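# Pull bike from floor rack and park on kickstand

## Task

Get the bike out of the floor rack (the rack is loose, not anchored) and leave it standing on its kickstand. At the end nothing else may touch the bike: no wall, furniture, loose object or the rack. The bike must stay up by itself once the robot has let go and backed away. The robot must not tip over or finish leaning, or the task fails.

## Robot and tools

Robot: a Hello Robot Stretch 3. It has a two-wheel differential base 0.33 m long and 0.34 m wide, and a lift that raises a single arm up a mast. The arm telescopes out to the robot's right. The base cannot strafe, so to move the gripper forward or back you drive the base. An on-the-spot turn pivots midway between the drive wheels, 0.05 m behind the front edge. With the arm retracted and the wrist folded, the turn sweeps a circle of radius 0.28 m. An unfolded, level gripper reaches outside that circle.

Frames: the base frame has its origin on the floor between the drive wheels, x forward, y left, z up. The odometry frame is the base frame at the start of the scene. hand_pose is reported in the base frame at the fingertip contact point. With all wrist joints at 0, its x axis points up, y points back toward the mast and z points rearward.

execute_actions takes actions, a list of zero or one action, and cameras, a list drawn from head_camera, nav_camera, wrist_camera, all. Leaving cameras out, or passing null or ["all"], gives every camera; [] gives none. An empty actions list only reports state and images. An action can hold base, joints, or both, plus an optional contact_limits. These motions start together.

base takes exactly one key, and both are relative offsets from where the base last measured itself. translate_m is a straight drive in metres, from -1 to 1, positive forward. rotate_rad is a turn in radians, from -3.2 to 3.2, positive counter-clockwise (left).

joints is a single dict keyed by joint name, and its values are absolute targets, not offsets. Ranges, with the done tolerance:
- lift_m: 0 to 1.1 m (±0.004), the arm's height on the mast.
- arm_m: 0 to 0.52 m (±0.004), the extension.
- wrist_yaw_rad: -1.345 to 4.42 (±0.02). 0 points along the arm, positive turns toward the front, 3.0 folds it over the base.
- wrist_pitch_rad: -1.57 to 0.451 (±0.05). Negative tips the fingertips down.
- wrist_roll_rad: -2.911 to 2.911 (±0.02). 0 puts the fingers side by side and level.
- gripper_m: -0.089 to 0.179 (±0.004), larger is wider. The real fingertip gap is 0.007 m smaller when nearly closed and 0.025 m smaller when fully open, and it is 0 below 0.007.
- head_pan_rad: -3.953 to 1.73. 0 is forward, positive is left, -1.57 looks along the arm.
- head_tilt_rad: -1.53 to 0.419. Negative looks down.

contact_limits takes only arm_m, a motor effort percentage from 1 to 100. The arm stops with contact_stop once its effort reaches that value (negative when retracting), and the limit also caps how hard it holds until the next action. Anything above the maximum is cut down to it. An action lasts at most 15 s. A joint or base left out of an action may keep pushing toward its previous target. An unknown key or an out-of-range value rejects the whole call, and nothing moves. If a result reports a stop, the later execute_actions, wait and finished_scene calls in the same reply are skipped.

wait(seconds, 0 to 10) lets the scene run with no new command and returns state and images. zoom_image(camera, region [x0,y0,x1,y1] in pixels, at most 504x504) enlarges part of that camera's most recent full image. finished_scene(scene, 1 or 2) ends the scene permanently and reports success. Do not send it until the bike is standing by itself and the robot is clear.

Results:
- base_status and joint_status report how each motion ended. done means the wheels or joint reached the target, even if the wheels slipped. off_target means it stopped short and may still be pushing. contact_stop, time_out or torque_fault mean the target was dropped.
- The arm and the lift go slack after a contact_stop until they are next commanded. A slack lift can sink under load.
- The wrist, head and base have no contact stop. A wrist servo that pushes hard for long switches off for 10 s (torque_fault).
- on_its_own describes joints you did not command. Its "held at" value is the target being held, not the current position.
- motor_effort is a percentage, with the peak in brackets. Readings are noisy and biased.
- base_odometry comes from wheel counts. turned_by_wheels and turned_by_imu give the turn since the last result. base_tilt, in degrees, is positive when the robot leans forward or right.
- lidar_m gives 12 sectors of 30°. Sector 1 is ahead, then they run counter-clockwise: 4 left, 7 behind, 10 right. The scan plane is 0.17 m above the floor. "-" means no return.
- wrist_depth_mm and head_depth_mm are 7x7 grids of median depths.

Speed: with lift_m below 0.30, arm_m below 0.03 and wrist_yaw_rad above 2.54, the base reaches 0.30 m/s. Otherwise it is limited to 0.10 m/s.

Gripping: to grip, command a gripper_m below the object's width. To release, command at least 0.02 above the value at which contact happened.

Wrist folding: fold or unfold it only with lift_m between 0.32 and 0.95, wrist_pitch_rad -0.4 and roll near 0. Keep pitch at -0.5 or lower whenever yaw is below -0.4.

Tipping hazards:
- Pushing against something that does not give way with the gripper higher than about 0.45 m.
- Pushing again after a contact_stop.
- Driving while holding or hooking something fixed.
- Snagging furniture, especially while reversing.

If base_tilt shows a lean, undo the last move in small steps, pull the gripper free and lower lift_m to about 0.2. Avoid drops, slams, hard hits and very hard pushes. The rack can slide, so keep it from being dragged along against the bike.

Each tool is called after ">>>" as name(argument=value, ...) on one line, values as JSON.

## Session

>>> execute_actions(actions=[{"joints":{"head_tilt_rad":-0.4}}])

Scene clock: 0.80 s.
base_odometry: x=+0.000 y=+0.000 heading=+0.000 (m, m, rad; odometry frame)
turned_by_wheels: +0.000 (rad since the last result)
turned_by_imu: +0.000 (rad since the last result)
base_tilt: forward=+1.1 right=+1.2 (deg)
lidar_m: 0.85 0.86 1.13 1.52 1.56 2.08 0.98 1.14 2.35 2.22 1.27 0.89
head_depth_mm: 713 765 821 892 973 1075 1189 / 704 754 812 877 958 1054 1167 / 695 745 800 870 942 1033 1145 / 688 736 790 853 929 1019 1123 / 682 727 780 840 912 997 1101 / 672 719 772 829 899 983 1083 / 665 710 762 820 885 966 1069
base_status: not commanded
joint_positions: lift_m=+0.428 arm_m=-0.002 wrist_yaw_rad=+3.011 wrist_pitch_rad=-0.393 wrist_roll_rad=+0.001 gripper_m=+0.037 head_pan_rad=-0.002 head_tilt_rad=-0.395
joint_status: all done
motor_effort: left_wheel=+0(0) right_wheel=-1(0) lift_m=+23(22) arm_m=-1(1) wrist_yaw_rad=+0(0) wrist_pitch_rad=+4(4) wrist_roll_rad=+0(1) gripper_m=+0(0) head_pan_rad=+1(0) head_tilt_rad=-2(29) (%)
hand_pose: x=+0.0085 y=+0.0826 z=+0.4464 quat_wxyz=(+0.183, +0.701, +0.092, +0.683) (m; base frame)
wrist_depth_mm: - - - - - - 873 / - - - - - - 884 / - - - - - - 888 / - - - - - - 890 / 881 870 927 884 912 874 854 / 728 716 - 723 - 717 726 / 608 623 - 621 603 624 629
pictures: head_camera (sideways: a quarter turn clockwise sets it upright), nav_camera (sideways: a quarter turn counterclockwise sets it upright), wrist_camera
camera_calibration (this result's frames):
head_camera: T_world_to_cam=[[-0.366836, 0.0490376, -0.928992, 1.23815], [0.0500043, 0.998205, 0.0329456, -0.0437821], [0.928941, -0.034368, -0.36863, 0.42859], [0, 0, 0, 1]] pos_world=[0.0582513, -0.00228238, 1.30966]
nav_camera: T_world_to_cam=[[0.388253, -0.0334609, 0.920945, -1.15919], [0.0302181, -0.998341, -0.0490124, 0.109441], [0.921057, 0.0468584, -0.386598, 0.449397], [0, 0, 0, 1]] pos_world=[0.0328328, 0.0494133, 1.24665]
wrist_camera: T_world_to_cam=[[0.993843, -0.110477, -0.00844315, 0.0110425], [-0.0621106, -0.492396, -0.868153, 0.468234], [0.0917532, 0.863332, -0.496226, 0.307365], [0, 0, 0, 1]] pos_world=[-0.0100939, -0.0335812, 0.559114]
Images, in order (width x height): head_camera 896x504, nav_camera 672x504, wrist_camera 644x364.

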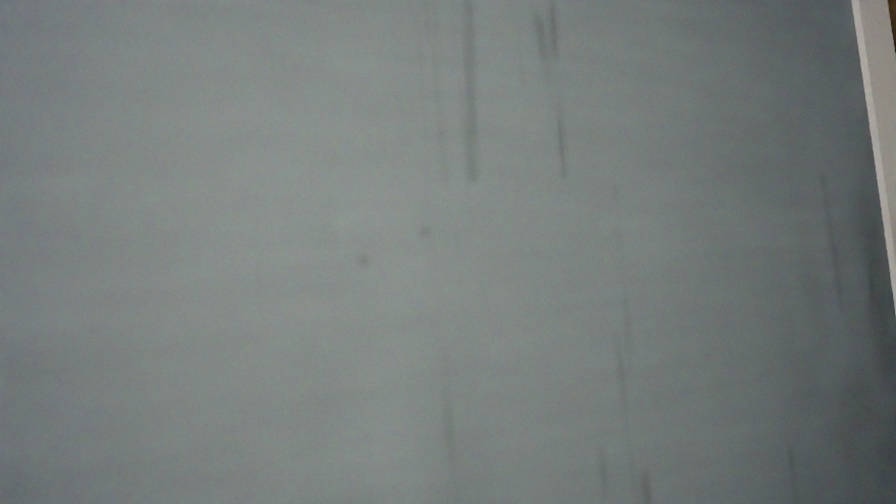

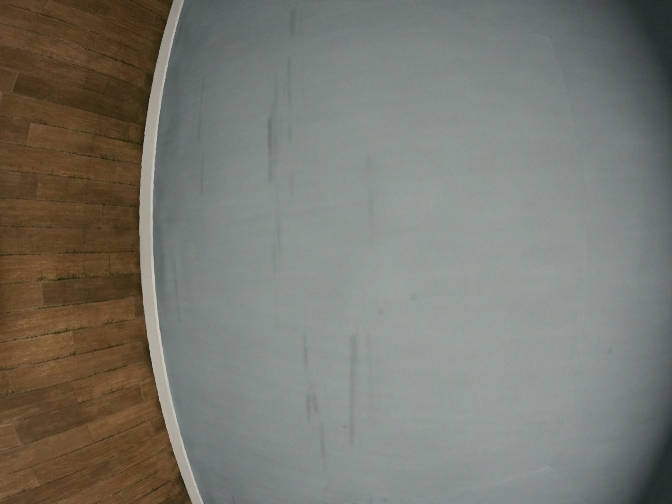

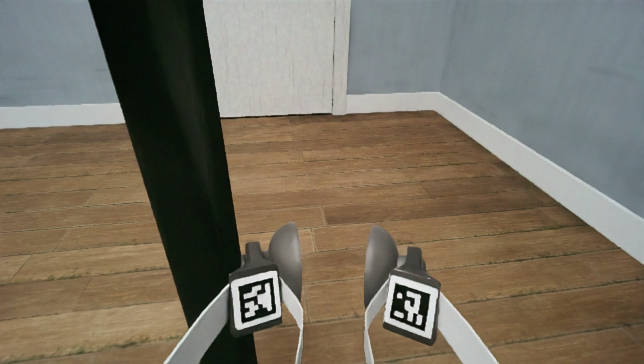

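>>> execute_actions(actions=[{"joints":{"head_pan_rad":-3.3,"head_tilt_rad":-0.7}}], cameras=["head_camera"])

Scene clock: 5.20 s.
base_odometry: x=+0.000 y=+0.000 heading=+0.000 (m, m, rad; odometry frame)
turned_by_wheels: +0.000 (rad since the last result)
turned_by_imu: -0.001 (rad since the last result)
base_tilt: forward=+1.1 right=+1.1 (deg)
lidar_m: 0.84 0.86 1.13 1.52 1.56 2.07 0.98 1.14 2.35 2.22 1.27 0.89
head_depth_mm: 2360 2487 2536 2057 1638 1354 1153 / 2833 3058 2802 2069 1637 1357 1178 / 3423 3692 2811 2066 1644 1355 1188 / 3465 3760 2816 2081 1650 1364 1185 / 3312 3654 2808 2081 1647 1367 1166 / 3262 3580 2827 2086 1563 1364 1166 / 3163 3589 2844 2106 1515 1364 1165
base_status: not commanded
joint_positions: lift_m=+0.428 arm_m=-0.002 wrist_yaw_rad=+3.011 wrist_pitch_rad=-0.393 wrist_roll_rad=+0.001 gripper_m=+0.037 head_pan_rad=-3.293 head_tilt_rad=-0.691
joint_status: all done
motor_effort: left_wheel=+0(1) right_wheel=-1(1) lift_m=+23(23) arm_m=-1(1) wrist_yaw_rad=+1(1) wrist_pitch_rad=+4(4) wrist_roll_rad=+0(0) gripper_m=+0(1) head_pan_rad=-3(48) head_tilt_rad=-4(28) (%)
hand_pose: x=+0.0085 y=+0.0826 z=+0.4464 quat_wxyz=(+0.183, +0.701, +0.092, +0.683) (m; base frame)
wrist_depth_mm: - - - - - - 888 / - - - - - - 896 / - - - - - - 904 / - - - - - - 912 / 878 876 905 877 899 890 861 / 716 728 - 727 - 725 731 / 613 614 - 624 601 619 626
pictures: head_camera (sideways: a quarter turn clockwise sets it upright)
camera_calibration (this result's frames):
head_camera: T_world_to_cam=[[0.608068, -0.141537, -0.781166, 1.03941], [-0.205366, -0.97853, 0.0174373, -0.0220245], [-0.766863, 0.149822, -0.624079, 0.771309], [0, 0, 0, 1]] pos_world=[-0.0450696, 0.0100047, 1.2937]
Images, in order (width x height): head_camera 896x504.

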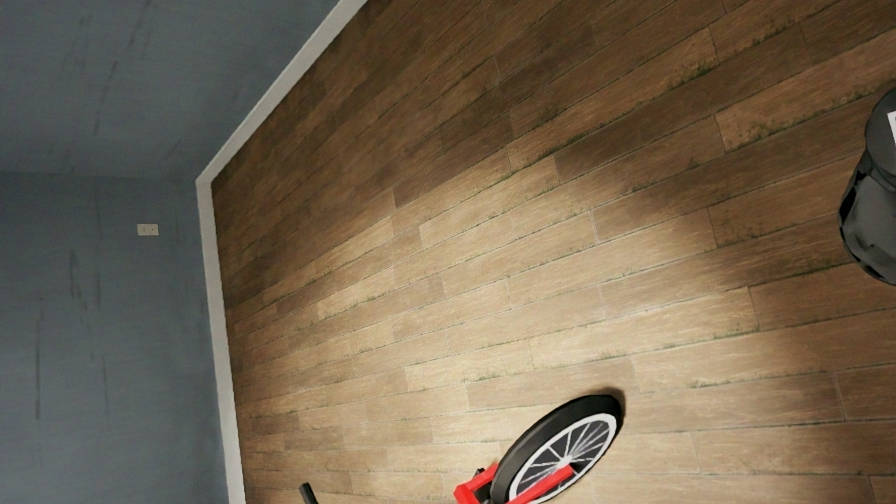

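>>> execute_actions(actions=[{"joints":{"head_pan_rad":-2.75,"head_tilt_rad":-0.6}}], cameras=["head_camera"])

Scene clock: 8.43 s.
base_odometry: x=+0.000 y=+0.000 heading=+0.000 (m, m, rad; odometry frame)
turned_by_wheels: +0.000 (rad since the last result)
turned_by_imu: -0.001 (rad since the last result)
base_tilt: forward=+1.1 right=+1.1 (deg)
lidar_m: 0.84 0.86 1.14 1.52 1.56 2.07 0.98 1.14 2.34 2.22 1.27 0.89
head_depth_mm: 3170 3447 3353 2305 1752 1433 1197 / 3220 3587 3388 2337 1768 1427 1199 / 3301 3667 3405 2340 1466 1438 1198 / 3380 3827 3387 1758 1726 1443 1208 / 3523 3948 3442 2165 1793 1442 1208 / 3603 - 3427 2368 1803 1443 1212 / 3396 3538 3394 2392 1806 1450 1210
base_status: not commanded
joint_positions: lift_m=+0.428 arm_m=-0.002 wrist_yaw_rad=+3.011 wrist_pitch_rad=-0.393 wrist_roll_rad=+0.001 gripper_m=+0.037 head_pan_rad=-2.757 head_tilt_rad=-0.606
joint_status: all done
motor_effort: left_wheel=+0(0) right_wheel=-1(1) lift_m=+23(23) arm_m=-1(1) wrist_yaw_rad=+0(0) wrist_pitch_rad=+4(4) wrist_roll_rad=+0(1) gripper_m=-1(1) head_pan_rad=+4(39) head_tilt_rad=+4(15) (%)
hand_pose: x=+0.0085 y=+0.0826 z=+0.4464 quat_wxyz=(+0.183, +0.701, +0.092, +0.683) (m; base frame)
wrist_depth_mm: - - - - - - 861 / - - - - - - 894 / - - - - - - 891 / - - - - - - 900 / 858 877 906 882 922 889 854 / 707 724 - 721 - 734 732 / 615 608 - 622 603 626 628
pictures: head_camera (sideways: a quarter turn clockwise sets it upright)
camera_calibration (this result's frames):
head_camera: T_world_to_cam=[[0.531674, 0.162892, -0.831137, 1.10503], [0.32428, -0.945703, 0.0220947, -0.031321], [-0.78241, -0.281269, -0.555628, 0.682352], [0, 0, 0, 1]] pos_world=[-0.0434769, -0.0176959, 1.29825]
Images, in order (width x height): head_camera 896x504.

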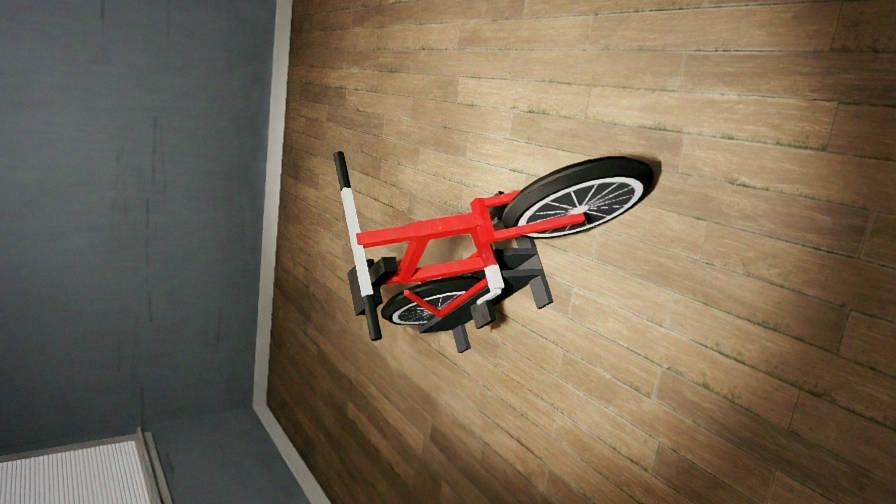

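>>> execute_actions(actions=[{"base":{"rotate_rad":2.747},"joints":{"lift_m":0.27,"head_pan_rad":-1.57,"head_tilt_rad":-0.9}}], cameras=[])

>>> execute_actions(actions=[{"base":{"translate_m":1.0}}], cameras=[])

>>> execute_actions(actions=[{"base":{"translate_m":0.3}}], cameras=[])

>>> execute_actions(actions=[{"base":{"rotate_rad":-2.0}}], cameras=[])

>>> execute_actions(actions=[{"base":{"translate_m":-0.78}}], cameras=["head_camera"])

Scene clock: 25.53 s.
base_odometry: x=+0.000 y=+0.000 heading=+2.747 (m, m, rad; odometry frame)
turned_by_wheels: +2.747 (rad since the last result)
turned_by_imu: +2.747 (rad since the last result)
base_tilt: forward=+1.2 right=+1.2 (deg)
lidar_m: 2.37 0.98 1.62 2.27 2.24 1.12 0.86 0.84 0.90 1.30 1.52 1.61
head_depth_mm: 959 1060 1182 1328 1391 1237 1098 / 1090 1219 1385 1553 1428 1242 1115 / 1261 1438 1650 1676 1431 1243 1135 / 1468 1700 1922 1678 1434 1243 1136 / 1450 1667 1913 1686 1433 1246 1094 / 1368 1563 1814 1701 1429 1241 1096 / 1291 1463 1691 1688 1433 1246 1102
base_status: done
joint_positions: lift_m=+0.270 arm_m=-0.002 wrist_yaw_rad=+3.011 wrist_pitch_rad=-0.394 wrist_roll_rad=+0.001 gripper_m=+0.037 head_pan_rad=-1.577 head_tilt_rad=-0.889
joint_status: all done
motor_effort: left_wheel=-1(6) right_wheel=+1(9) lift_m=+18(19) arm_m=-1(1) wrist_yaw_rad=+0(0) wrist_pitch_rad=+4(4) wrist_roll_rad=+0(1) gripper_m=-1(0) head_pan_rad=+4(52) head_tilt_rad=-5(29) (%)
hand_pose: x=+0.0084 y=+0.0824 z=+0.2883 quat_wxyz=(+0.184, +0.701, +0.093, +0.683) (m; base frame)
wrist_depth_mm: - - - - - - - / - - - - - - - / - - - - - - - / 783 772 790 790 783 804 804 / 609 615 663 632 659 639 637 / 515 516 - 520 - 520 526 / 454 - - - 435 448 451
pictures: none
No camera images: the call's "cameras" was empty. Leave "cameras" out to get every camera's image.

Scene clock: 30.57 s.
base_odometry: x=-0.923 y=+0.385 heading=+2.747 (m, m, rad; odometry frame)
turned_by_wheels: +0.000 (rad since the last result)
turned_by_imu: +0.001 (rad since the last result)
base_tilt: forward=+1.2 right=+1.2 (deg)
lidar_m: 1.70 3.01 3.19 0.53 0.52 2.30 1.78 1.75 1.44 1.13 1.11 1.17
head_depth_mm: 1299 1583 1927 1680 1424 1243 1096 / 1216 1447 1793 1676 1424 1237 1114 / 1135 1341 1623 1678 1431 1236 1135 / 1073 1251 1489 1674 1428 1241 1136 / 1010 1165 1377 1598 1425 1247 1101 / 964 1109 1304 1557 1430 1242 1100 / 924 1052 1221 1442 1439 1239 1098
base_status: done
joint_positions: lift_m=+0.270 arm_m=-0.002 wrist_yaw_rad=+3.011 wrist_pitch_rad=-0.394 wrist_roll_rad=+0.001 gripper_m=+0.037 head_pan_rad=-1.577 head_tilt_rad=-0.889
joint_status: not commanded
motor_effort: left_wheel=-1(5) right_wheel=+1(7) lift_m=+19(19) arm_m=-1(1) wrist_yaw_rad=+0(0) wrist_pitch_rad=+4(4) wrist_roll_rad=-1(1) gripper_m=+0(0) head_pan_rad=+5(4) head_tilt_rad=-5(5) (%)
hand_pose: x=+0.0084 y=+0.0824 z=+0.2883 quat_wxyz=(+0.184, +0.701, +0.093, +0.683) (m; base frame)
wrist_depth_mm: - - 589 - - - - / - - 622 - - - - / - - 670 - - - - / 771 772 730 791 819 791 823 / 615 617 651 633 661 640 643 / 516 522 - 521 - 521 526 / 453 - - - 433 444 450
pictures: none
No camera images: the call's "cameras" was empty. Leave "cameras" out to get every camera's image.

Scene clock: 33.23 s.
base_odometry: x=-1.200 y=+0.500 heading=+2.747 (m, m, rad; odometry frame)
turned_by_wheels: +0.000 (rad since the last result)
turned_by_imu: +0.000 (rad since the last result)
base_tilt: forward=+1.2 right=+1.2 (deg)
lidar_m: 1.50 2.74 2.92 1.15 0.67 2.65 2.06 2.01 1.27 0.99 0.98 1.03
head_depth_mm: 1138 1378 1739 1679 1427 1239 1097 / 1061 1269 1559 1675 1426 1244 1115 / 994 1171 1420 1637 1434 1239 1135 / 956 1117 1331 1595 1431 1242 1135 / 903 1046 1233 1501 1432 1243 1099 / 856 981 1144 1373 1439 1241 1098 / 812 921 1068 1269 1399 1248 1097
base_status: done
joint_positions: lift_m=+0.270 arm_m=-0.002 wrist_yaw_rad=+3.011 wrist_pitch_rad=-0.394 wrist_roll_rad=+0.001 gripper_m=+0.037 head_pan_rad=-1.577 head_tilt_rad=-0.889
joint_status: not commanded
motor_effort: left_wheel=-1(7) right_wheel=+1(6) lift_m=+19(19) arm_m=-1(1) wrist_yaw_rad=+0(0) wrist_pitch_rad=+4(4) wrist_roll_rad=+0(1) gripper_m=+0(1) head_pan_rad=+4(4) head_tilt_rad=-6(5) (%)
hand_pose: x=+0.0084 y=+0.0824 z=+0.2883 quat_wxyz=(+0.184, +0.701, +0.093, +0.683) (m; base frame)
wrist_depth_mm: 561 - - - - - - / 561 - - - - - - / 579 685 - - - - - / 674 705 792 782 796 800 801 / 619 627 652 633 658 631 641 / 518 516 - 522 - 520 529 / 453 - - - 430 448 447
pictures: none
No camera images: the call's "cameras" was empty. Leave "cameras" out to get every camera's image.

Scene clock: 35.67 s.
base_odometry: x=-1.200 y=+0.500 heading=+0.747 (m, m, rad; odometry frame)
turned_by_wheels: -2.000 (rad since the last result)
turned_by_imu: -2.001 (rad since the last result)
base_tilt: forward=+1.2 right=+1.1 (deg)
lidar_m: 1.16 0.98 0.97 1.08 1.69 2.74 3.03 0.85 0.67 2.48 2.03 2.01
head_depth_mm: 2469 2596 2040 1670 1192 1235 1095 / 2654 2581 2044 1686 1315 1240 1118 / 2829 2595 2042 1675 1436 1242 1136 / 2923 2613 2028 1672 1428 1240 1140 / 2641 2602 2062 1686 1437 1242 1096 / 2335 2510 2036 1680 1437 1248 1093 / 2112 2341 2057 1693 1427 1248 1101
base_status: done
joint_positions: lift_m=+0.270 arm_m=-0.002 wrist_yaw_rad=+3.011 wrist_pitch_rad=-0.394 wrist_roll_rad=+0.001 gripper_m=+0.037 head_pan_rad=-1.577 head_tilt_rad=-0.889
joint_status: not commanded
motor_effort: left_wheel=+2(9) right_wheel=-2(6) lift_m=+19(19) arm_m=-2(2) wrist_yaw_rad=+0(0) wrist_pitch_rad=+4(4) wrist_roll_rad=-1(1) gripper_m=+0(1) head_pan_rad=+4(3) head_tilt_rad=-5(6) (%)
hand_pose: x=+0.0084 y=+0.0824 z=+0.2883 quat_wxyz=(+0.184, +0.701, +0.093, +0.683) (m; base frame)
wrist_depth_mm: - - - - 984 829 751 / - - - - - 889 784 / - - - - - 934 825 / 777 779 793 789 799 801 823 / 624 618 645 628 663 629 640 / 519 521 - 526 - 523 520 / 455 - - - 431 448 448
pictures: none
No camera images: the call's "cameras" was empty. Leave "cameras" out to get every camera's image.

Scene clock: 40.07 s.
base_odometry: x=-1.772 y=-0.030 heading=+0.747 (m, m, rad; odometry frame)
turned_by_wheels: +0.000 (rad since the last result)
turned_by_imu: -0.002 (rad since the last result)
base_tilt: forward=+1.1 right=+1.2 (deg)
lidar_m: 1.81 1.48 1.47 1.63 2.16 2.14 2.36 2.30 0.64 0.63 0.63 2.62
head_depth_mm: 2017 2282 2044 1676 1200 1243 1091 / 2143 2388 2054 1635 1175 1238 1112 / 2302 2478 2039 1682 1238 1241 1134 / 2466 2608 2041 1672 1253 1242 1142 / 2677 2595 2049 1639 1345 1241 1099 / 2890 2615 2042 1687 1103 1243 1100 / 2735 2596 2058 1696 1141 1241 1098
base_status: done
joint_positions: lift_m=+0.270 arm_m=-0.002 wrist_yaw_rad=+3.011 wrist_pitch_rad=-0.394 wrist_roll_rad=+0.001 gripper_m=+0.037 head_pan_rad=-1.577 head_tilt_rad=-0.889
joint_status: not commanded
motor_effort: left_wheel=+2(4) right_wheel=-2(8) lift_m=+19(19) arm_m=-1(2) wrist_yaw_rad=+0(0) wrist_pitch_rad=+4(4) wrist_roll_rad=-1(1) gripper_m=+0(0) head_pan_rad=+4(4) head_tilt_rad=-6(6) (%)
hand_pose: x=+0.0084 y=+0.0824 z=+0.2883 quat_wxyz=(+0.184, +0.701, +0.093, +0.683) (m; base frame)
wrist_depth_mm: - - - - - - - / - - - - - - - / - - - - - - - / 772 796 781 794 789 789 812 / 620 621 653 631 658 635 654 / 517 519 - 516 - 523 524 / 449 - - - 431 449 450
pictures: head_camera (sideways: a quarter turn clockwise sets it upright)
camera_calibration (this result's frames):
head_camera: T_world_to_cam=[[0.0527097, 0.763622, -0.643509, 0.863403], [0.99795, -0.0637008, 0.00615109, -0.0146683], [-0.0362949, -0.642514, -0.765414, 0.950675], [0, 0, 0, 1]] pos_world=[0.00363322, -0.0494259, 1.28336]
Images, in order (width x height): head_camera 896x504.

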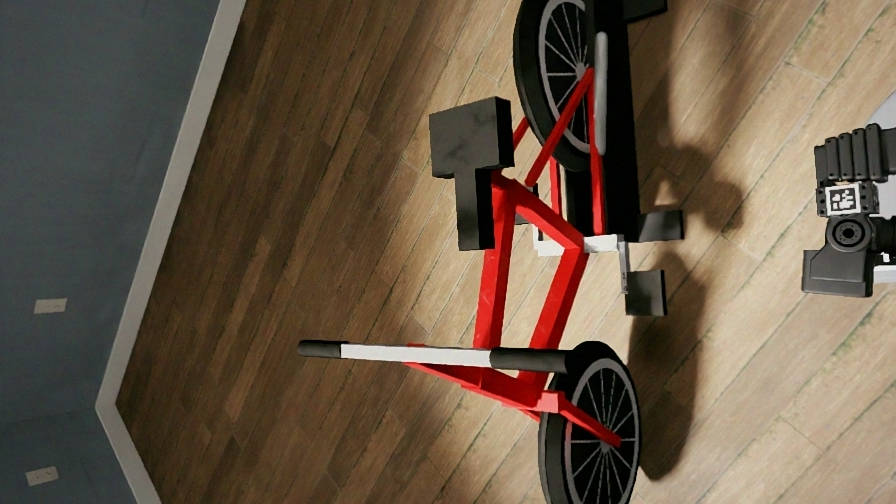

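>>> execute_actions(actions=[{"base":{"translate_m":-0.09},"joints":{"lift_m":0.35}}], cameras=[])

>>> execute_actions(actions=[{"joints":{"wrist_yaw_rad":0.0,"gripper_m":0.12}}], cameras=[])

>>> execute_actions(actions=[{"joints":{"lift_m":0.25,"wrist_pitch_rad":0.02}}], cameras=["wrist_camera"])

Scene clock: 52.57 s.
base_odometry: x=-1.838 y=-0.091 heading=+0.747 (m, m, rad; odometry frame)
turned_by_wheels: +0.000 (rad since the last result)
turned_by_imu: -0.001 (rad since the last result)
base_tilt: forward=+1.2 right=+1.1 (deg)
lidar_m: 1.88 1.54 1.53 1.69 2.09 2.07 2.29 2.24 0.62 0.62 0.65 2.68
head_depth_mm: 1955 2213 2036 1677 1315 1239 1095 / 2092 2360 2032 1669 1174 1239 1112 / 2257 2492 2026 1648 1177 1238 1143 / 2418 2592 2035 1689 1246 1246 - / 2596 2597 2039 1670 1365 1222 1099 / 2848 2601 2048 1646 1272 1244 1095 / 2811 2627 2050 1684 1130 1241 1096
base_status: done
joint_positions: lift_m=+0.350 arm_m=-0.002 wrist_yaw_rad=+3.011 wrist_pitch_rad=-0.394 wrist_roll_rad=+0.001 gripper_m=+0.037 head_pan_rad=-1.576 head_tilt_rad=-0.889
joint_status: all done
motor_effort: left_wheel=+2(6) right_wheel=-2(7) lift_m=+26(27) arm_m=-2(2) wrist_yaw_rad=+0(0) wrist_pitch_rad=+4(4) wrist_roll_rad=+0(0) gripper_m=+0(0) head_pan_rad=+4(4) head_tilt_rad=-6(5) (%)
hand_pose: x=+0.0084 y=+0.0824 z=+0.3679 quat_wxyz=(+0.184, +0.701, +0.093, +0.683) (m; base frame)
wrist_depth_mm: - - - - - - - / - - - - - - - / - - - - - - - / 926 918 943 945 946 957 985 / 734 745 779 766 793 761 773 / 615 618 - 624 - 631 626 / 527 529 - 532 517 531 538
pictures: none
No camera images: the call's "cameras" was empty. Leave "cameras" out to get every camera's image.

Scene clock: 55.10 s.
base_odometry: x=-1.838 y=-0.091 heading=+0.747 (m, m, rad; odometry frame)
turned_by_wheels: +0.000 (rad since the last result)
turned_by_imu: +0.000 (rad since the last result)
base_tilt: forward=+1.2 right=+1.1 (deg)
lidar_m: 1.89 1.54 1.53 1.69 2.09 2.07 2.29 2.25 0.62 0.61 0.65 2.69
head_depth_mm: 1962 2224 2033 1676 1322 1242 1098 / 2102 2358 2029 1683 1169 1241 1116 / 2263 2488 2055 1633 1179 1240 1148 / 2426 2589 2044 1673 1244 1259 1115 / 2611 2590 2040 1678 1374 1222 1100 / 2841 2623 2050 1641 1272 1243 1099 / 2789 2605 2047 1686 1130 1246 1102
base_status: not commanded
joint_positions: lift_m=+0.350 arm_m=-0.002 wrist_yaw_rad=+0.004 wrist_pitch_rad=-0.394 wrist_roll_rad=+0.001 gripper_m=+0.120 head_pan_rad=-1.576 head_tilt_rad=-0.889
joint_status: all done
motor_effort: left_wheel=+2(2) right_wheel=-2(2) lift_m=+27(26) arm_m=-1(2) wrist_yaw_rad=-4(6) wrist_pitch_rad=+4(4) wrist_roll_rad=-1(0) gripper_m=+0(81) head_pan_rad=+4(4) head_tilt_rad=-5(5) (%)
hand_pose: x=-0.0207 y=-0.3704 z=+0.3679 quat_wxyz=(+0.694, +0.140, -0.693, -0.138) (m; base frame)
wrist_depth_mm: 343 - - 326 - - - / 358 - - - - - - / 399 399 - - - 371 363 / 421 843 437 538 425 394 392 / 463 475 734 465 439 426 432 / 529 509 602 475 470 - 458 / 530 516 528 511 518 508 496
pictures: none
No camera images: the call's "cameras" was empty. Leave "cameras" out to get every camera's image.

Scene clock: 56.83 s.
base_odometry: x=-1.838 y=-0.091 heading=+0.747 (m, m, rad; odometry frame)
turned_by_wheels: +0.000 (rad since the last result)
turned_by_imu: +0.000 (rad since the last result)
base_tilt: forward=+1.2 right=+1.2 (deg)
lidar_m: 1.88 1.54 1.53 1.69 2.08 2.07 2.29 2.24 0.62 0.62 0.66 2.69
head_depth_mm: 1963 2235 2045 1678 1322 1240 1094 / 2109 2340 2042 1679 1170 1241 1111 / 2250 2477 2045 1640 1179 1240 1134 / 2401 2597 2043 1685 1249 1257 1116 / 2604 2598 2053 1681 1370 1222 1100 / 2838 2601 2034 1645 1268 1243 1100 / 2816 2608 2049 1687 1131 1243 1095
base_status: not commanded
joint_positions: lift_m=+0.250 arm_m=-0.002 wrist_yaw_rad=+0.003 wrist_pitch_rad=-0.004 wrist_roll_rad=+0.001 gripper_m=+0.120 head_pan_rad=-1.576 head_tilt_rad=-0.889
joint_status: all done
motor_effort: left_wheel=+2(2) right_wheel=-2(2) lift_m=+18(21) arm_m=-2(2) wrist_yaw_rad=-4(3) wrist_pitch_rad=+6(9) wrist_roll_rad=+0(0) gripper_m=+0(0) head_pan_rad=+4(4) head_tilt_rad=-5(5) (%)
hand_pose: x=-0.0206 y=-0.3991 z=+0.3637 quat_wxyz=(+0.707, +0.003, -0.707, -0.001) (m; base frame)
wrist_depth_mm: - 352 - 335 298 - - / 365 - 352 - - - - / 366 - - - - - - / 388 395 - - - - 371 / 380 - - - - 362 356 / 389 404 394 449 390 - 369 / 400 423 660 449 380 348 374
pictures: wrist_camera
camera_calibration (this result's frames):
wrist_camera: T_world_to_cam=[[-0.999671, -0.0256302, -0.00009585, -0.0242107], [-0.00325548, 0.130683, -0.991419, 0.452144], [0.0254228, -0.991093, -0.130724, -0.189563], [0, 0, 0, 1]] pos_world=[-0.0179115, -0.247582, 0.423481]
Images, in order (width x height): wrist_camera 644x364.

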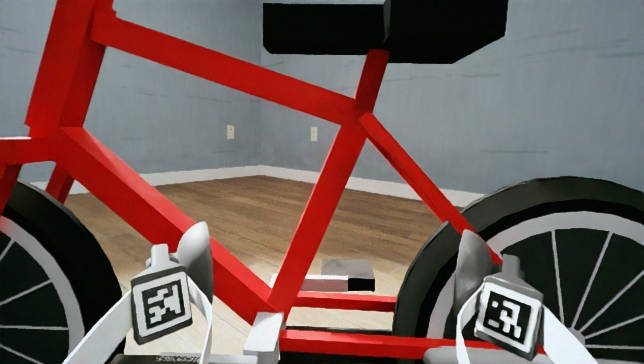

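>>> execute_actions(actions=[{"joints":{"arm_m":0.23}}], cameras=["wrist_camera"])

Scene clock: 63.47 s.
base_odometry: x=-1.838 y=-0.091 heading=+0.747 (m, m, rad; odometry frame)
turned_by_wheels: +0.000 (rad since the last result)
turned_by_imu: -0.001 (rad since the last result)
base_tilt: forward=+1.1 right=+1.2 (deg)
lidar_m: 1.88 1.53 1.53 1.69 2.09 2.07 2.29 2.24 0.62 0.61 0.65 2.69
head_depth_mm: 1963 2229 2041 1684 1318 1241 1096 / 2097 2332 2060 1683 1173 1243 1109 / 2229 2479 2059 1627 1174 1222 1116 / 2412 2610 2049 1678 1228 1214 1120 / 2612 2611 2034 1686 1367 1216 1097 / 2849 2598 2034 1644 1268 1245 1099 / 2817 2616 2035 1689 1128 1239 1101
base_status: not commanded
joint_positions: lift_m=+0.250 arm_m=+0.230 wrist_yaw_rad=+0.002 wrist_pitch_rad=-0.004 wrist_roll_rad=+0.001 gripper_m=+0.120 head_pan_rad=-1.576 head_tilt_rad=-0.889
joint_status: all done
motor_effort: left_wheel=+1(1) right_wheel=-2(2) lift_m=+18(19) arm_m=+4(5) wrist_yaw_rad=-3(4) wrist_pitch_rad=+7(7) wrist_roll_rad=-1(1) gripper_m=+1(0) head_pan_rad=+5(3) head_tilt_rad=-6(6) (%)
hand_pose: x=-0.0209 y=-0.6308 z=+0.3638 quat_wxyz=(+0.707, +0.002, -0.707, -0.001) (m; base frame)
wrist_depth_mm: - 124 123 123 125 - - / - - - 125 124 - - / - - - - 127 91 - / - - - - 183 95 - / - - - 135 - 189 95 / 902 949 913 138 966 - 97 / 699 659 691 143 712 671 160
pictures: wrist_camera
camera_calibration (this result's frames):
wrist_camera: T_world_to_cam=[[-0.9997, -0.0244982, -0.0000831817, -0.0297292], [-0.00310627, 0.130124, -0.991493, 0.482239], [0.0243006, -0.991195, -0.130161, -0.419426], [0, 0, 0, 1]] pos_world=[-0.01803, -0.479213, 0.42354]
Images, in order (width x height): wrist_camera 644x364.

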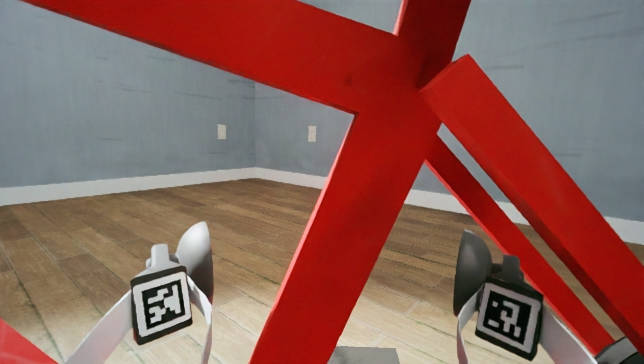

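>>> execute_actions(actions=[{"joints":{"gripper_m":0.0}}], cameras=[])

>>> execute_actions(actions=[{"base":{"translate_m":0.24},"joints":{"head_pan_rad":-1.9}}], cameras=["head_camera"])

Scene clock: 68.43 s.
base_odometry: x=-1.838 y=-0.091 heading=+0.747 (m, m, rad; odometry frame)
turned_by_wheels: +0.000 (rad since the last result)
turned_by_imu: -0.001 (rad since the last result)
base_tilt: forward=+1.2 right=+1.1 (deg)
lidar_m: 1.88 1.55 1.53 1.69 2.08 2.07 2.29 2.25 0.62 0.62 0.65 2.68
head_depth_mm: 1967 2228 2055 1673 1319 1240 1095 / 2115 2353 2036 1675 1170 1242 1104 / 2247 2492 2039 1638 1178 1218 1115 / 2396 2601 2036 1683 1227 1217 1112 / 2599 2592 2046 1688 1369 1220 1097 / 2836 2617 2039 1636 1275 1242 1099 / 2817 2605 2039 1686 1130 1241 1094
base_status: not commanded
joint_positions: lift_m=+0.250 arm_m=+0.230 wrist_yaw_rad=+0.008 wrist_pitch_rad=-0.003 wrist_roll_rad=+0.028 gripper_m=+0.001 head_pan_rad=-1.576 head_tilt_rad=-0.889
joint_status: all done
motor_effort: left_wheel=+3(3) right_wheel=-6(6) lift_m=+19(19) arm_m=+0(4) wrist_yaw_rad=-8(8) wrist_pitch_rad=+6(7) wrist_roll_rad=-13(12) gripper_m=-17(92) head_pan_rad=+3(3) head_tilt_rad=-5(5) (%)
hand_pose: x=-0.0194 y=-0.6311 z=+0.3640 quat_wxyz=(+0.697, +0.004, -0.717, +0.001) (m; base frame)
wrist_depth_mm: - 123 122 122 123 - - / - - - 124 123 - - / - - - - 126 90 - / - - - - 131 99 - / - - - 134 - 196 93 / 950 945 - 137 - 901 105 / 716 715 678 142 651 704 193
pictures: none
No camera images: the call's "cameras" was empty. Leave "cameras" out to get every camera's image.

Scene clock: 72.03 s.
base_odometry: x=-1.662 y=+0.072 heading=+0.747 (m, m, rad; odometry frame)
turned_by_wheels: +0.000 (rad since the last result)
turned_by_imu: -0.001 (rad since the last result)
base_tilt: forward=+1.1 right=+1.2 (deg)
lidar_m: 1.69 1.39 1.38 1.52 2.27 2.26 2.49 2.40 0.62 0.62 0.65 2.50
head_depth_mm: 1985 2307 2041 1683 1399 1238 1098 / 2044 2330 2033 1695 1374 1239 1116 / 2104 2386 2041 1676 1313 1243 1133 / 2180 2446 2029 1680 1190 1241 1117 / 2269 2501 2044 958 1231 1197 1094 / 2347 2568 2047 1676 1109 1219 1100 / 2436 2605 2041 1694 1345 1218 1098
base_status: done
joint_positions: lift_m=+0.250 arm_m=+0.230 wrist_yaw_rad=-0.009 wrist_pitch_rad=-0.004 wrist_roll_rad=+0.029 gripper_m=+0.001 head_pan_rad=-1.893 head_tilt_rad=-0.889
joint_status: all done
motor_effort: left_wheel=+0(11) right_wheel=+0(30) lift_m=+19(19) arm_m=-1(0) wrist_yaw_rad=+8(74) wrist_pitch_rad=+6(7) wrist_roll_rad=-12(12) gripper_m=-17(24) head_pan_rad=-3(30) head_tilt_rad=-5(6) (%)
hand_pose: x=-0.0236 y=-0.6311 z=+0.3638 quat_wxyz=(+0.697, -0.001, -0.717, -0.005) (m; base frame)
wrist_depth_mm: - 121 121 121 123 - - / - - - 123 123 92 - / - - - - 126 90 - / - - - - 130 182 - / - - - 134 - - 94 / 959 947 - 136 864 874 191 / 706 703 671 139 664 695 207
pictures: head_camera (sideways: a quarter turn clockwise sets it upright)
camera_calibration (this result's frames):
head_camera: T_world_to_cam=[[0.287761, 0.709288, -0.643509, 0.861969], [0.928557, -0.371139, 0.00615109, -0.014245], [-0.234468, -0.599305, -0.765414, 0.951884], [0, 0, 0, 1]] pos_world=[-0.0116276, -0.0462032, 1.28336]
Images, in order (width x height): head_camera 896x504.

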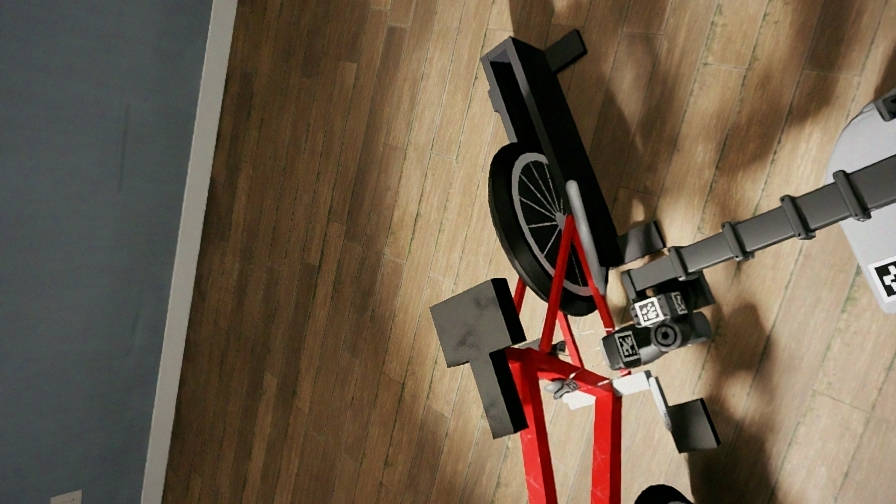

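>>> execute_actions(actions=[{"joints":{"gripper_m":0.1}}], cameras=[])

>>> execute_actions(actions=[{"joints":{"arm_m":0.0}}], cameras=[])

>>> execute_actions(actions=[{"base":{"translate_m":-0.27},"joints":{"lift_m":0.3,"wrist_pitch_rad":-0.5,"head_pan_rad":-1.57}}], cameras=["head_camera","wrist_camera"])

Scene clock: 85.93 s.
base_odometry: x=-1.662 y=+0.072 heading=+0.747 (m, m, rad; odometry frame)
turned_by_wheels: +0.000 (rad since the last result)
turned_by_imu: -0.001 (rad since the last result)
base_tilt: forward=+1.1 right=+1.1 (deg)
lidar_m: 1.70 1.39 1.38 1.52 2.27 2.26 2.50 2.40 0.62 0.61 0.65 2.50
head_depth_mm: 1992 2284 2035 1681 1405 1237 1097 / 2065 2338 2036 1689 1366 1241 1112 / 2116 2410 2032 1676 1319 1245 1131 / 2194 2433 2027 1685 1190 1238 1114 / 2273 2487 2041 959 1200 1196 1097 / 2333 2574 2037 1683 1108 1224 1097 / 2427 2616 2046 1678 1342 1215 1099
base_status: not commanded
joint_positions: lift_m=+0.250 arm_m=+0.230 wrist_yaw_rad=-0.004 wrist_pitch_rad=-0.003 wrist_roll_rad=+0.005 gripper_m=+0.100 head_pan_rad=-1.893 head_tilt_rad=-0.889
joint_status: all done
motor_effort: left_wheel=+1(0) right_wheel=+0(1) lift_m=+19(19) arm_m=-1(1) wrist_yaw_rad=+5(9) wrist_pitch_rad=+6(6) wrist_roll_rad=-2(12) gripper_m=+1(80) head_pan_rad=-3(2) head_tilt_rad=-6(5) (%)
hand_pose: x=-0.0224 y=-0.6311 z=+0.3639 quat_wxyz=(+0.706, +0.000, -0.709, -0.003) (m; base frame)
wrist_depth_mm: - 122 121 121 124 - - / - - - 124 123 - - / - - - - 126 90 - / - - - - 130 181 - / - - - 134 - - 94 / 900 924 926 137 889 911 109 / 695 651 690 141 700 676 196
pictures: none
No camera images: the call's "cameras" was empty. Leave "cameras" out to get every camera's image.

Scene clock: 88.87 s.
base_odometry: x=-1.662 y=+0.072 heading=+0.747 (m, m, rad; odometry frame)
turned_by_wheels: +0.000 (rad since the last result)
turned_by_imu: -0.001 (rad since the last result)
base_tilt: forward=+1.1 right=+1.1 (deg)
lidar_m: 1.69 1.39 1.38 1.52 2.27 2.26 2.50 2.40 0.62 0.61 0.65 2.50
head_depth_mm: 1979 2285 2032 1675 1404 1238 1095 / 2064 2322 2036 1683 1368 1238 1117 / 2127 2402 2044 1681 1318 1242 1135 / 2190 2420 2032 1685 1197 1240 1136 / 2256 2505 2041 959 1344 1247 1091 / 2320 2567 2049 1688 1128 1198 1093 / 2438 2612 2052 1682 1347 1220 1101
base_status: not commanded
joint_positions: lift_m=+0.250 arm_m=+0.000 wrist_yaw_rad=-0.002 wrist_pitch_rad=-0.003 wrist_roll_rad=+0.004 gripper_m=+0.100 head_pan_rad=-1.893 head_tilt_rad=-0.889
joint_status: all done
motor_effort: left_wheel=+0(1) right_wheel=-1(0) lift_m=+19(19) arm_m=-5(3) wrist_yaw_rad=+2(5) wrist_pitch_rad=+6(7) wrist_roll_rad=-2(2) gripper_m=+0(0) head_pan_rad=-4(3) head_tilt_rad=-6(6) (%)
hand_pose: x=-0.0220 y=-0.4015 z=+0.3639 quat_wxyz=(+0.706, +0.001, -0.708, -0.002) (m; base frame)
wrist_depth_mm: - 344 - 334 297 331 - / 360 - 350 - - - - / 363 - - - - - - / 402 395 - - - - 367 / 376 398 - - - 361 356 / 384 857 401 450 449 366 368 / 390 399 388 641 376 344 374
pictures: none
No camera images: the call's "cameras" was empty. Leave "cameras" out to get every camera's image.

Scene clock: 92.83 s.
base_odometry: x=-1.860 y=-0.112 heading=+0.747 (m, m, rad; odometry frame)
turned_by_wheels: +0.000 (rad since the last result)
turned_by_imu: -0.001 (rad since the last result)
base_tilt: forward=+1.1 right=+1.2 (deg)
lidar_m: 1.91 1.56 1.55 1.71 2.06 2.05 2.26 2.23 0.62 0.60 0.79 0.85
head_depth_mm: 1956 2203 2034 1670 1396 1238 1097 / 2063 2327 2039 1671 1324 1238 1112 / 2225 2460 2034 1686 1243 1241 1138 / 2410 2582 2039 1681 1152 1251 1112 / 2581 2600 2041 1688 1161 1245 1097 / 2844 2609 2049 1647 1246 1246 1099 / 2822 2621 2046 1684 1349 1221 1100
base_status: done
joint_positions: lift_m=+0.300 arm_m=+0.000 wrist_yaw_rad=-0.002 wrist_pitch_rad=-0.512 wrist_roll_rad=+0.004 gripper_m=+0.100 head_pan_rad=-1.577 head_tilt_rad=-0.889
joint_status: all done
motor_effort: left_wheel=+1(4) right_wheel=-2(5) lift_m=+26(27) arm_m=-5(5) wrist_yaw_rad=+3(2) wrist_pitch_rad=+3(7) wrist_roll_rad=-2(1) gripper_m=+0(1) head_pan_rad=+4(31) head_tilt_rad=-5(6) (%)
hand_pose: x=-0.0220 y=-0.3569 z=+0.2920 quat_wxyz=(+0.683, +0.178, -0.685, -0.180) (m; base frame)
wrist_depth_mm: 359 - 337 322 326 - - / 395 - 355 353 352 - - / 402 505 395 385 389 844 884 / 635 665 444 398 424 433 469 / 571 577 573 478 468 460 454 / 491 495 481 486 493 500 478 / 431 421 431 435 434 424 430
pictures: head_camera (sideways: a quarter turn clockwise sets it upright), wrist_camera
camera_calibration (this result's frames):
head_camera: T_world_to_cam=[[0.0530386, 0.763599, -0.643509, 0.863401], [0.997923, -0.0641306, 0.00615108, -0.0146681], [-0.0365717, -0.642498, -0.765414, 0.950677], [0, 0, 0, 1]] pos_world=[0.00361194, -0.0494248, 1.28336]
wrist_camera: T_world_to_cam=[[-0.999795, -0.0153679, -0.0131913, -0.0170999], [0.00143712, 0.595851, -0.803093, 0.486675], [0.0202019, -0.802948, -0.595707, 0.0457855], [0, 0, 0, 1]] pos_world=[-0.0187208, -0.253486, 0.417895]
Images, in order (width x height): head_camera 896x504, wrist_camera 644x364.

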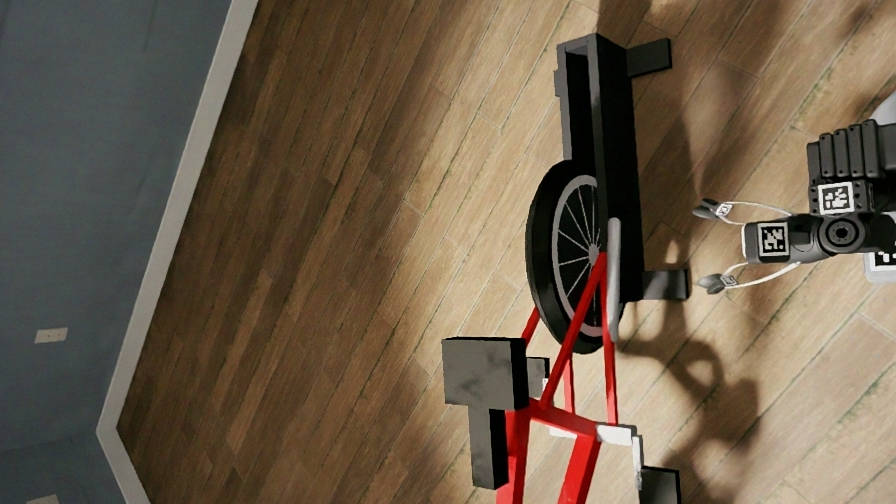

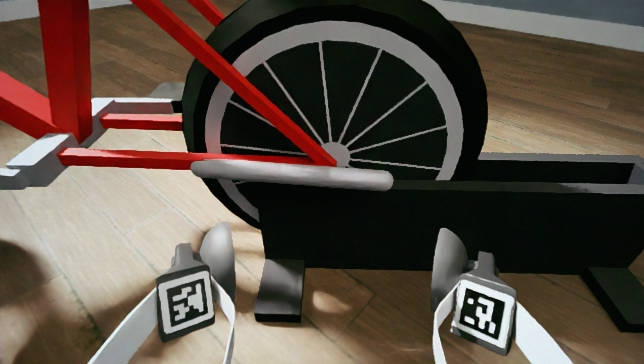

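>>> execute_actions(actions=[{"base":{"translate_m":-0.055},"joints":{"lift_m":0.45,"wrist_pitch_rad":-1.57,"wrist_roll_rad":1.57,"gripper_m":0.08}}], cameras=[])

Scene clock: 104.73 s.
base_odometry: x=-1.901 y=-0.149 heading=+0.747 (m, m, rad; odometry frame)
turned_by_wheels: +0.000 (rad since the last result)
turned_by_imu: -0.001 (rad since the last result)
base_tilt: forward=+1.2 right=+1.2 (deg)
lidar_m: 1.95 1.60 1.59 1.75 2.02 2.01 2.21 2.19 2.18 0.60 0.62 0.85
head_depth_mm: 1920 2179 2027 1678 1427 1241 1096 / 2044 2326 2058 1689 1320 1244 1112 / 2190 2408 2033 1677 1305 1241 - / 2357 2524 2043 1677 1154 1242 1136 / 2558 2623 2030 1681 1151 1239 1098 / 2742 2597 2034 1610 1216 1239 1099 / 2848 2614 2055 1686 1151 1246 1100
base_status: done
joint_positions: lift_m=+0.450 arm_m=+0.000 wrist_yaw_rad=-0.002 wrist_pitch_rad=-1.548 wrist_roll_rad=+1.566 gripper_m=+0.080 head_pan_rad=-1.577 head_tilt_rad=-0.889
joint_status: all done
joint sent to its limit — the command would take wrist_pitch_rad past its lower limit, so that joint was sent only as far as its limit.
motor_effort: left_wheel=+1(2) right_wheel=-2(5) lift_m=+26(27) arm_m=-5(5) wrist_yaw_rad=+1(2) wrist_pitch_rad=-3(3) wrist_roll_rad=+1(2) gripper_m=+0(72) head_pan_rad=+4(5) head_tilt_rad=-6(6) (%)
hand_pose: x=-0.0215 y=-0.1266 z=+0.3318 quat_wxyz=(+0.001, +0.000, -0.715, -0.699) (m; base frame)
wrist_depth_mm: 478 477 469 468 - - - / 487 487 485 - - - - / 494 495 494 - - - - / 506 502 502 - - - - / 502 514 512 - - - - / 530 525 - 513 516 503 506 / 542 538 534 529 522 516 512
pictures: none
No camera images: the call's "cameras" was empty. Leave "cameras" out to get every camera's image.

>>> execute_actions(actions=[{"joints":{"arm_m":0.44,"lift_m":0.37},"contact_limits":{"arm_m":12}}], cameras=["head_camera","wrist_camera"])

Scene clock: 113.00 s.
base_odometry: x=-1.901 y=-0.149 heading=+0.747 (m, m, rad; odometry frame)
turned_by_wheels: +0.000 (rad since the last result)
turned_by_imu: -0.001 (rad since the last result)
base_tilt: forward=+1.1 right=+1.1 (deg)
lidar_m: 1.95 1.60 1.59 1.75 2.02 2.01 2.22 2.19 2.17 0.60 0.63 0.86
head_depth_mm: 1905 2177 2026 1678 1422 1240 1095 / 2051 2322 2028 1678 1322 1246 1105 / 2183 2425 2035 1721 1309 1249 1118 / 2364 2548 2039 1721 1204 1245 1119 / 2540 2608 2037 1688 1154 1242 1098 / 2784 2605 2034 1603 1249 1243 1097 / 2846 2598 2060 1692 1164 1244 1100
base_status: not commanded
joint_positions: lift_m=+0.370 arm_m=+0.439 wrist_yaw_rad=-0.002 wrist_pitch_rad=-1.559 wrist_roll_rad=+1.568 gripper_m=+0.080 head_pan_rad=-1.577 head_tilt_rad=-0.889
joint_status: all done
motor_effort: left_wheel=+1(1) right_wheel=-1(2) lift_m=+19(23) arm_m=+11(11) wrist_yaw_rad=+2(2) wrist_pitch_rad=+0(2) wrist_roll_rad=+0(1) gripper_m=+12(12) head_pan_rad=+4(4) head_tilt_rad=-6(5) (%)
contact_limits: arm_m 12 (drawing in: default 29, maximum 47; extending or still: default 38, maximum 62)
hand_pose: x=-0.0215 y=-0.5627 z=+0.2524 quat_wxyz=(+0.000, +0.000, -0.711, -0.703) (m; base frame)
wrist_depth_mm: 392 100 160 386 388 386 383 / - 91 144 391 397 389 391 / - 85 145 402 401 402 397 / - 80 147 408 411 408 409 / - 79 133 254 419 418 415 / - 80 119 261 426 426 429 / - 80 165 221 440 437 431
pictures: head_camera (sideways: a quarter turn clockwise sets it upright), wrist_camera
camera_calibration (this result's frames):
head_camera: T_world_to_cam=[[0.0529878, 0.763603, -0.643509, 0.863401], [0.997927, -0.0640643, 0.00615109, -0.0146681], [-0.0365289, -0.6425, -0.765414, 0.950676], [0, 0, 0, 1]] pos_world=[0.00361522, -0.049425, 1.28336]
wrist_camera: T_world_to_cam=[[-0.000774716, 0.999452, -0.0330965, 0.577271], [0.992195, 0.00489527, 0.124603, 0.0321056], [0.124697, -0.0327417, -0.991655, 0.392539], [0, 0, 0, 1]] pos_world=[-0.0803561, -0.564259, 0.404369]
Images, in order (width x height): head_camera 896x504, wrist_camera 644x364.

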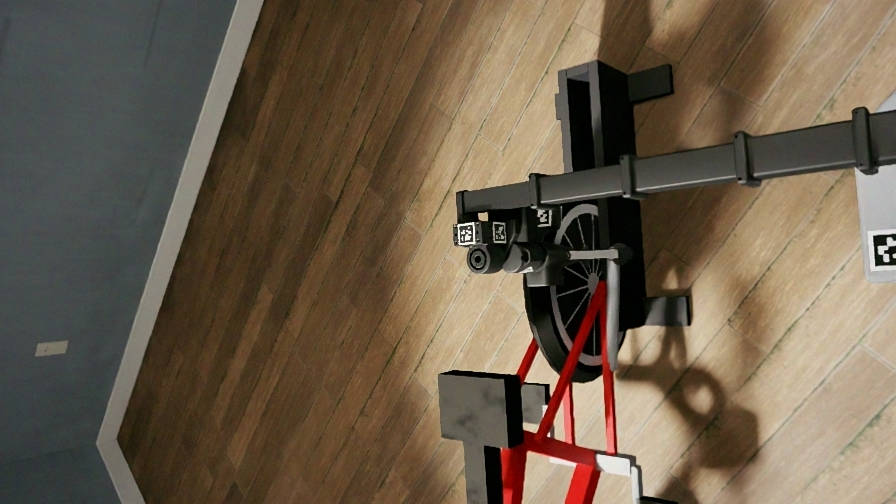

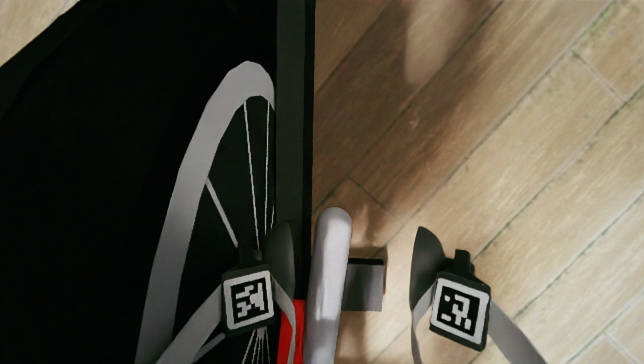

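>>> execute_actions(actions=[{"joints":{"arm_m":0.43,"lift_m":0.285}}], cameras=["wrist_camera"])

Scene clock: 119.03 s.
base_odometry: x=-1.901 y=-0.149 heading=+0.747 (m, m, rad; odometry frame)
turned_by_wheels: +0.000 (rad since the last result)
turned_by_imu: -0.002 (rad since the last result)
base_tilt: forward=+1.2 right=+1.1 (deg)
lidar_m: 1.95 1.60 1.59 1.74 2.02 2.01 2.22 2.19 2.18 0.60 0.63 0.86
head_depth_mm: 1925 2163 2016 1678 1418 1241 1095 / 2043 2310 2035 1681 1316 1236 1111 / 2194 2413 2030 1682 1311 1241 1104 / 2375 2535 2045 1674 1212 1241 1116 / 2551 2575 2033 1674 1152 1241 1099 / 2770 2582 2061 1600 1244 1245 1102 / 2842 2612 2030 1683 1165 1246 1094
base_status: not commanded
joint_positions: lift_m=+0.295 arm_m=+0.430 wrist_yaw_rad=-0.002 wrist_pitch_rad=-1.559 wrist_roll_rad=+1.568 gripper_m=+0.080 head_pan_rad=-1.576 head_tilt_rad=-0.890
joint_status: lift_m contact_stop (moved -0.075 of -0.085); the others done
on_its_own: lift_m is slack since a contact_stop, until your next command for it (your +0.285 is given up)
motor_effort: left_wheel=+2(5) right_wheel=-5(8) lift_m=+22(23) arm_m=+2(10) wrist_yaw_rad=+2(3) wrist_pitch_rad=+0(0) wrist_roll_rad=+0(0) gripper_m=+8(12) head_pan_rad=+4(5) head_tilt_rad=-5(5) (%)
hand_pose: x=-0.0215 y=-0.5535 z=+0.1772 quat_wxyz=(+0.001, +0.000, -0.711, -0.703) (m; base frame)
wrist_depth_mm: - 89 165 317 319 314 311 / - 89 168 322 320 321 322 / - 90 170 330 329 326 325 / - 90 171 335 336 331 332 / - 91 152 340 342 340 339 / - 92 - 138 348 346 347 / - 86 183 144 358 358 352
pictures: wrist_camera
camera_calibration (this result's frames):
wrist_camera: T_world_to_cam=[[-0.00134819, 0.999438, -0.0334878, 0.56562], [0.992192, 0.00551326, 0.124597, 0.0417798], [0.124712, -0.0330584, -0.991642, 0.318101], [0, 0, 0, 1]] pos_world=[-0.080362, -0.555017, 0.329178]
Images, in order (width x height): wrist_camera 644x364.

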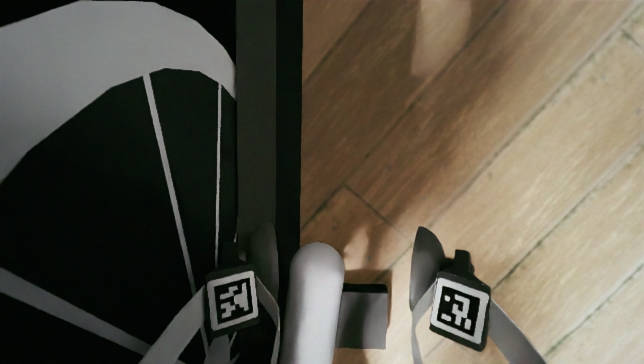

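Hooked. Pull outward.

>>> execute_actions(actions=[{"joints":{"arm_m":0.36,"lift_m":0.3}}], cameras=["head_camera","wrist_camera"])

Scene clock: 123.37 s.
base_odometry: x=-1.901 y=-0.149 heading=+0.747 (m, m, rad; odometry frame)
turned_by_wheels: +0.000 (rad since the last result)
turned_by_imu: -0.001 (rad since the last result)
base_tilt: forward=+1.1 right=+1.1 (deg)
lidar_m: 1.95 1.59 1.58 1.75 2.02 2.01 2.21 2.19 2.18 0.60 0.62 0.85
head_depth_mm: 1914 2189 2042 1672 1425 1240 1088 / 2056 2308 2032 1680 1318 1239 1113 / 2181 2415 2038 1681 1454 1240 1108 / 2346 2543 2019 1682 1281 1242 1112 / 2529 2613 2035 1671 1159 1243 1099 / 2757 2601 2024 1601 1217 1245 1096 / 2858 2618 2054 1681 1158 1243 1097
base_status: not commanded
joint_positions: lift_m=+0.300 arm_m=+0.361 wrist_yaw_rad=-0.002 wrist_pitch_rad=-1.494 wrist_roll_rad=+1.575 gripper_m=+0.080 head_pan_rad=-1.576 head_tilt_rad=-0.890
joint_status: all done
motor_effort: left_wheel=+1(2) right_wheel=-1(5) lift_m=+26(29) arm_m=-9(9) wrist_yaw_rad=+2(1) wrist_pitch_rad=-19(19) wrist_roll_rad=-3(2) gripper_m=-8(8) head_pan_rad=+4(4) head_tilt_rad=-5(5) (%)
hand_pose: x=-0.0215 y=-0.5011 z=+0.1811 quat_wxyz=(-0.002, -0.002, -0.734, -0.680) (m; base frame)
wrist_depth_mm: 129 175 239 324 315 308 301 / 129 169 241 331 322 313 307 / 129 169 244 333 328 321 312 / 130 171 247 342 334 324 318 / 130 171 214 348 337 334 324 / 131 162 155 351 351 338 331 / 131 184 182 347 355 341 338
pictures: head_camera (sideways: a quarter turn clockwise sets it upright), wrist_camera
camera_calibration (this result's frames):
head_camera: T_world_to_cam=[[0.0523991, 0.764358, -0.64266, 0.862299], [0.997976, -0.0632968, 0.00608667, -0.0145846], [-0.0360259, -0.641678, -0.766127, 0.951601], [0, 0, 0, 1]] pos_world=[0.00365368, -0.0494063, 1.2833]
wrist_camera: T_world_to_cam=[[0.00536638, 0.995121, -0.0985178, 0.523122], [0.992213, 0.00696065, 0.124356, 0.0418052], [0.124435, -0.098418, -0.987335, 0.290162], [0, 0, 0, 1]] pos_world=[-0.0803932, -0.492304, 0.332825]
Images, in order (width x height): head_camera 896x504, wrist_camera 644x364.

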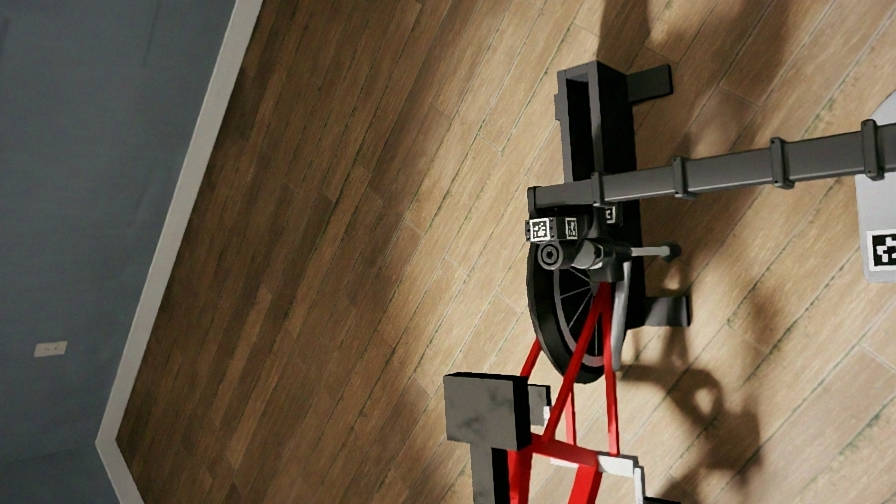

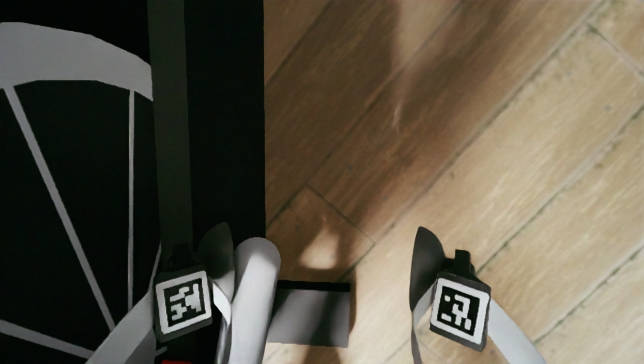

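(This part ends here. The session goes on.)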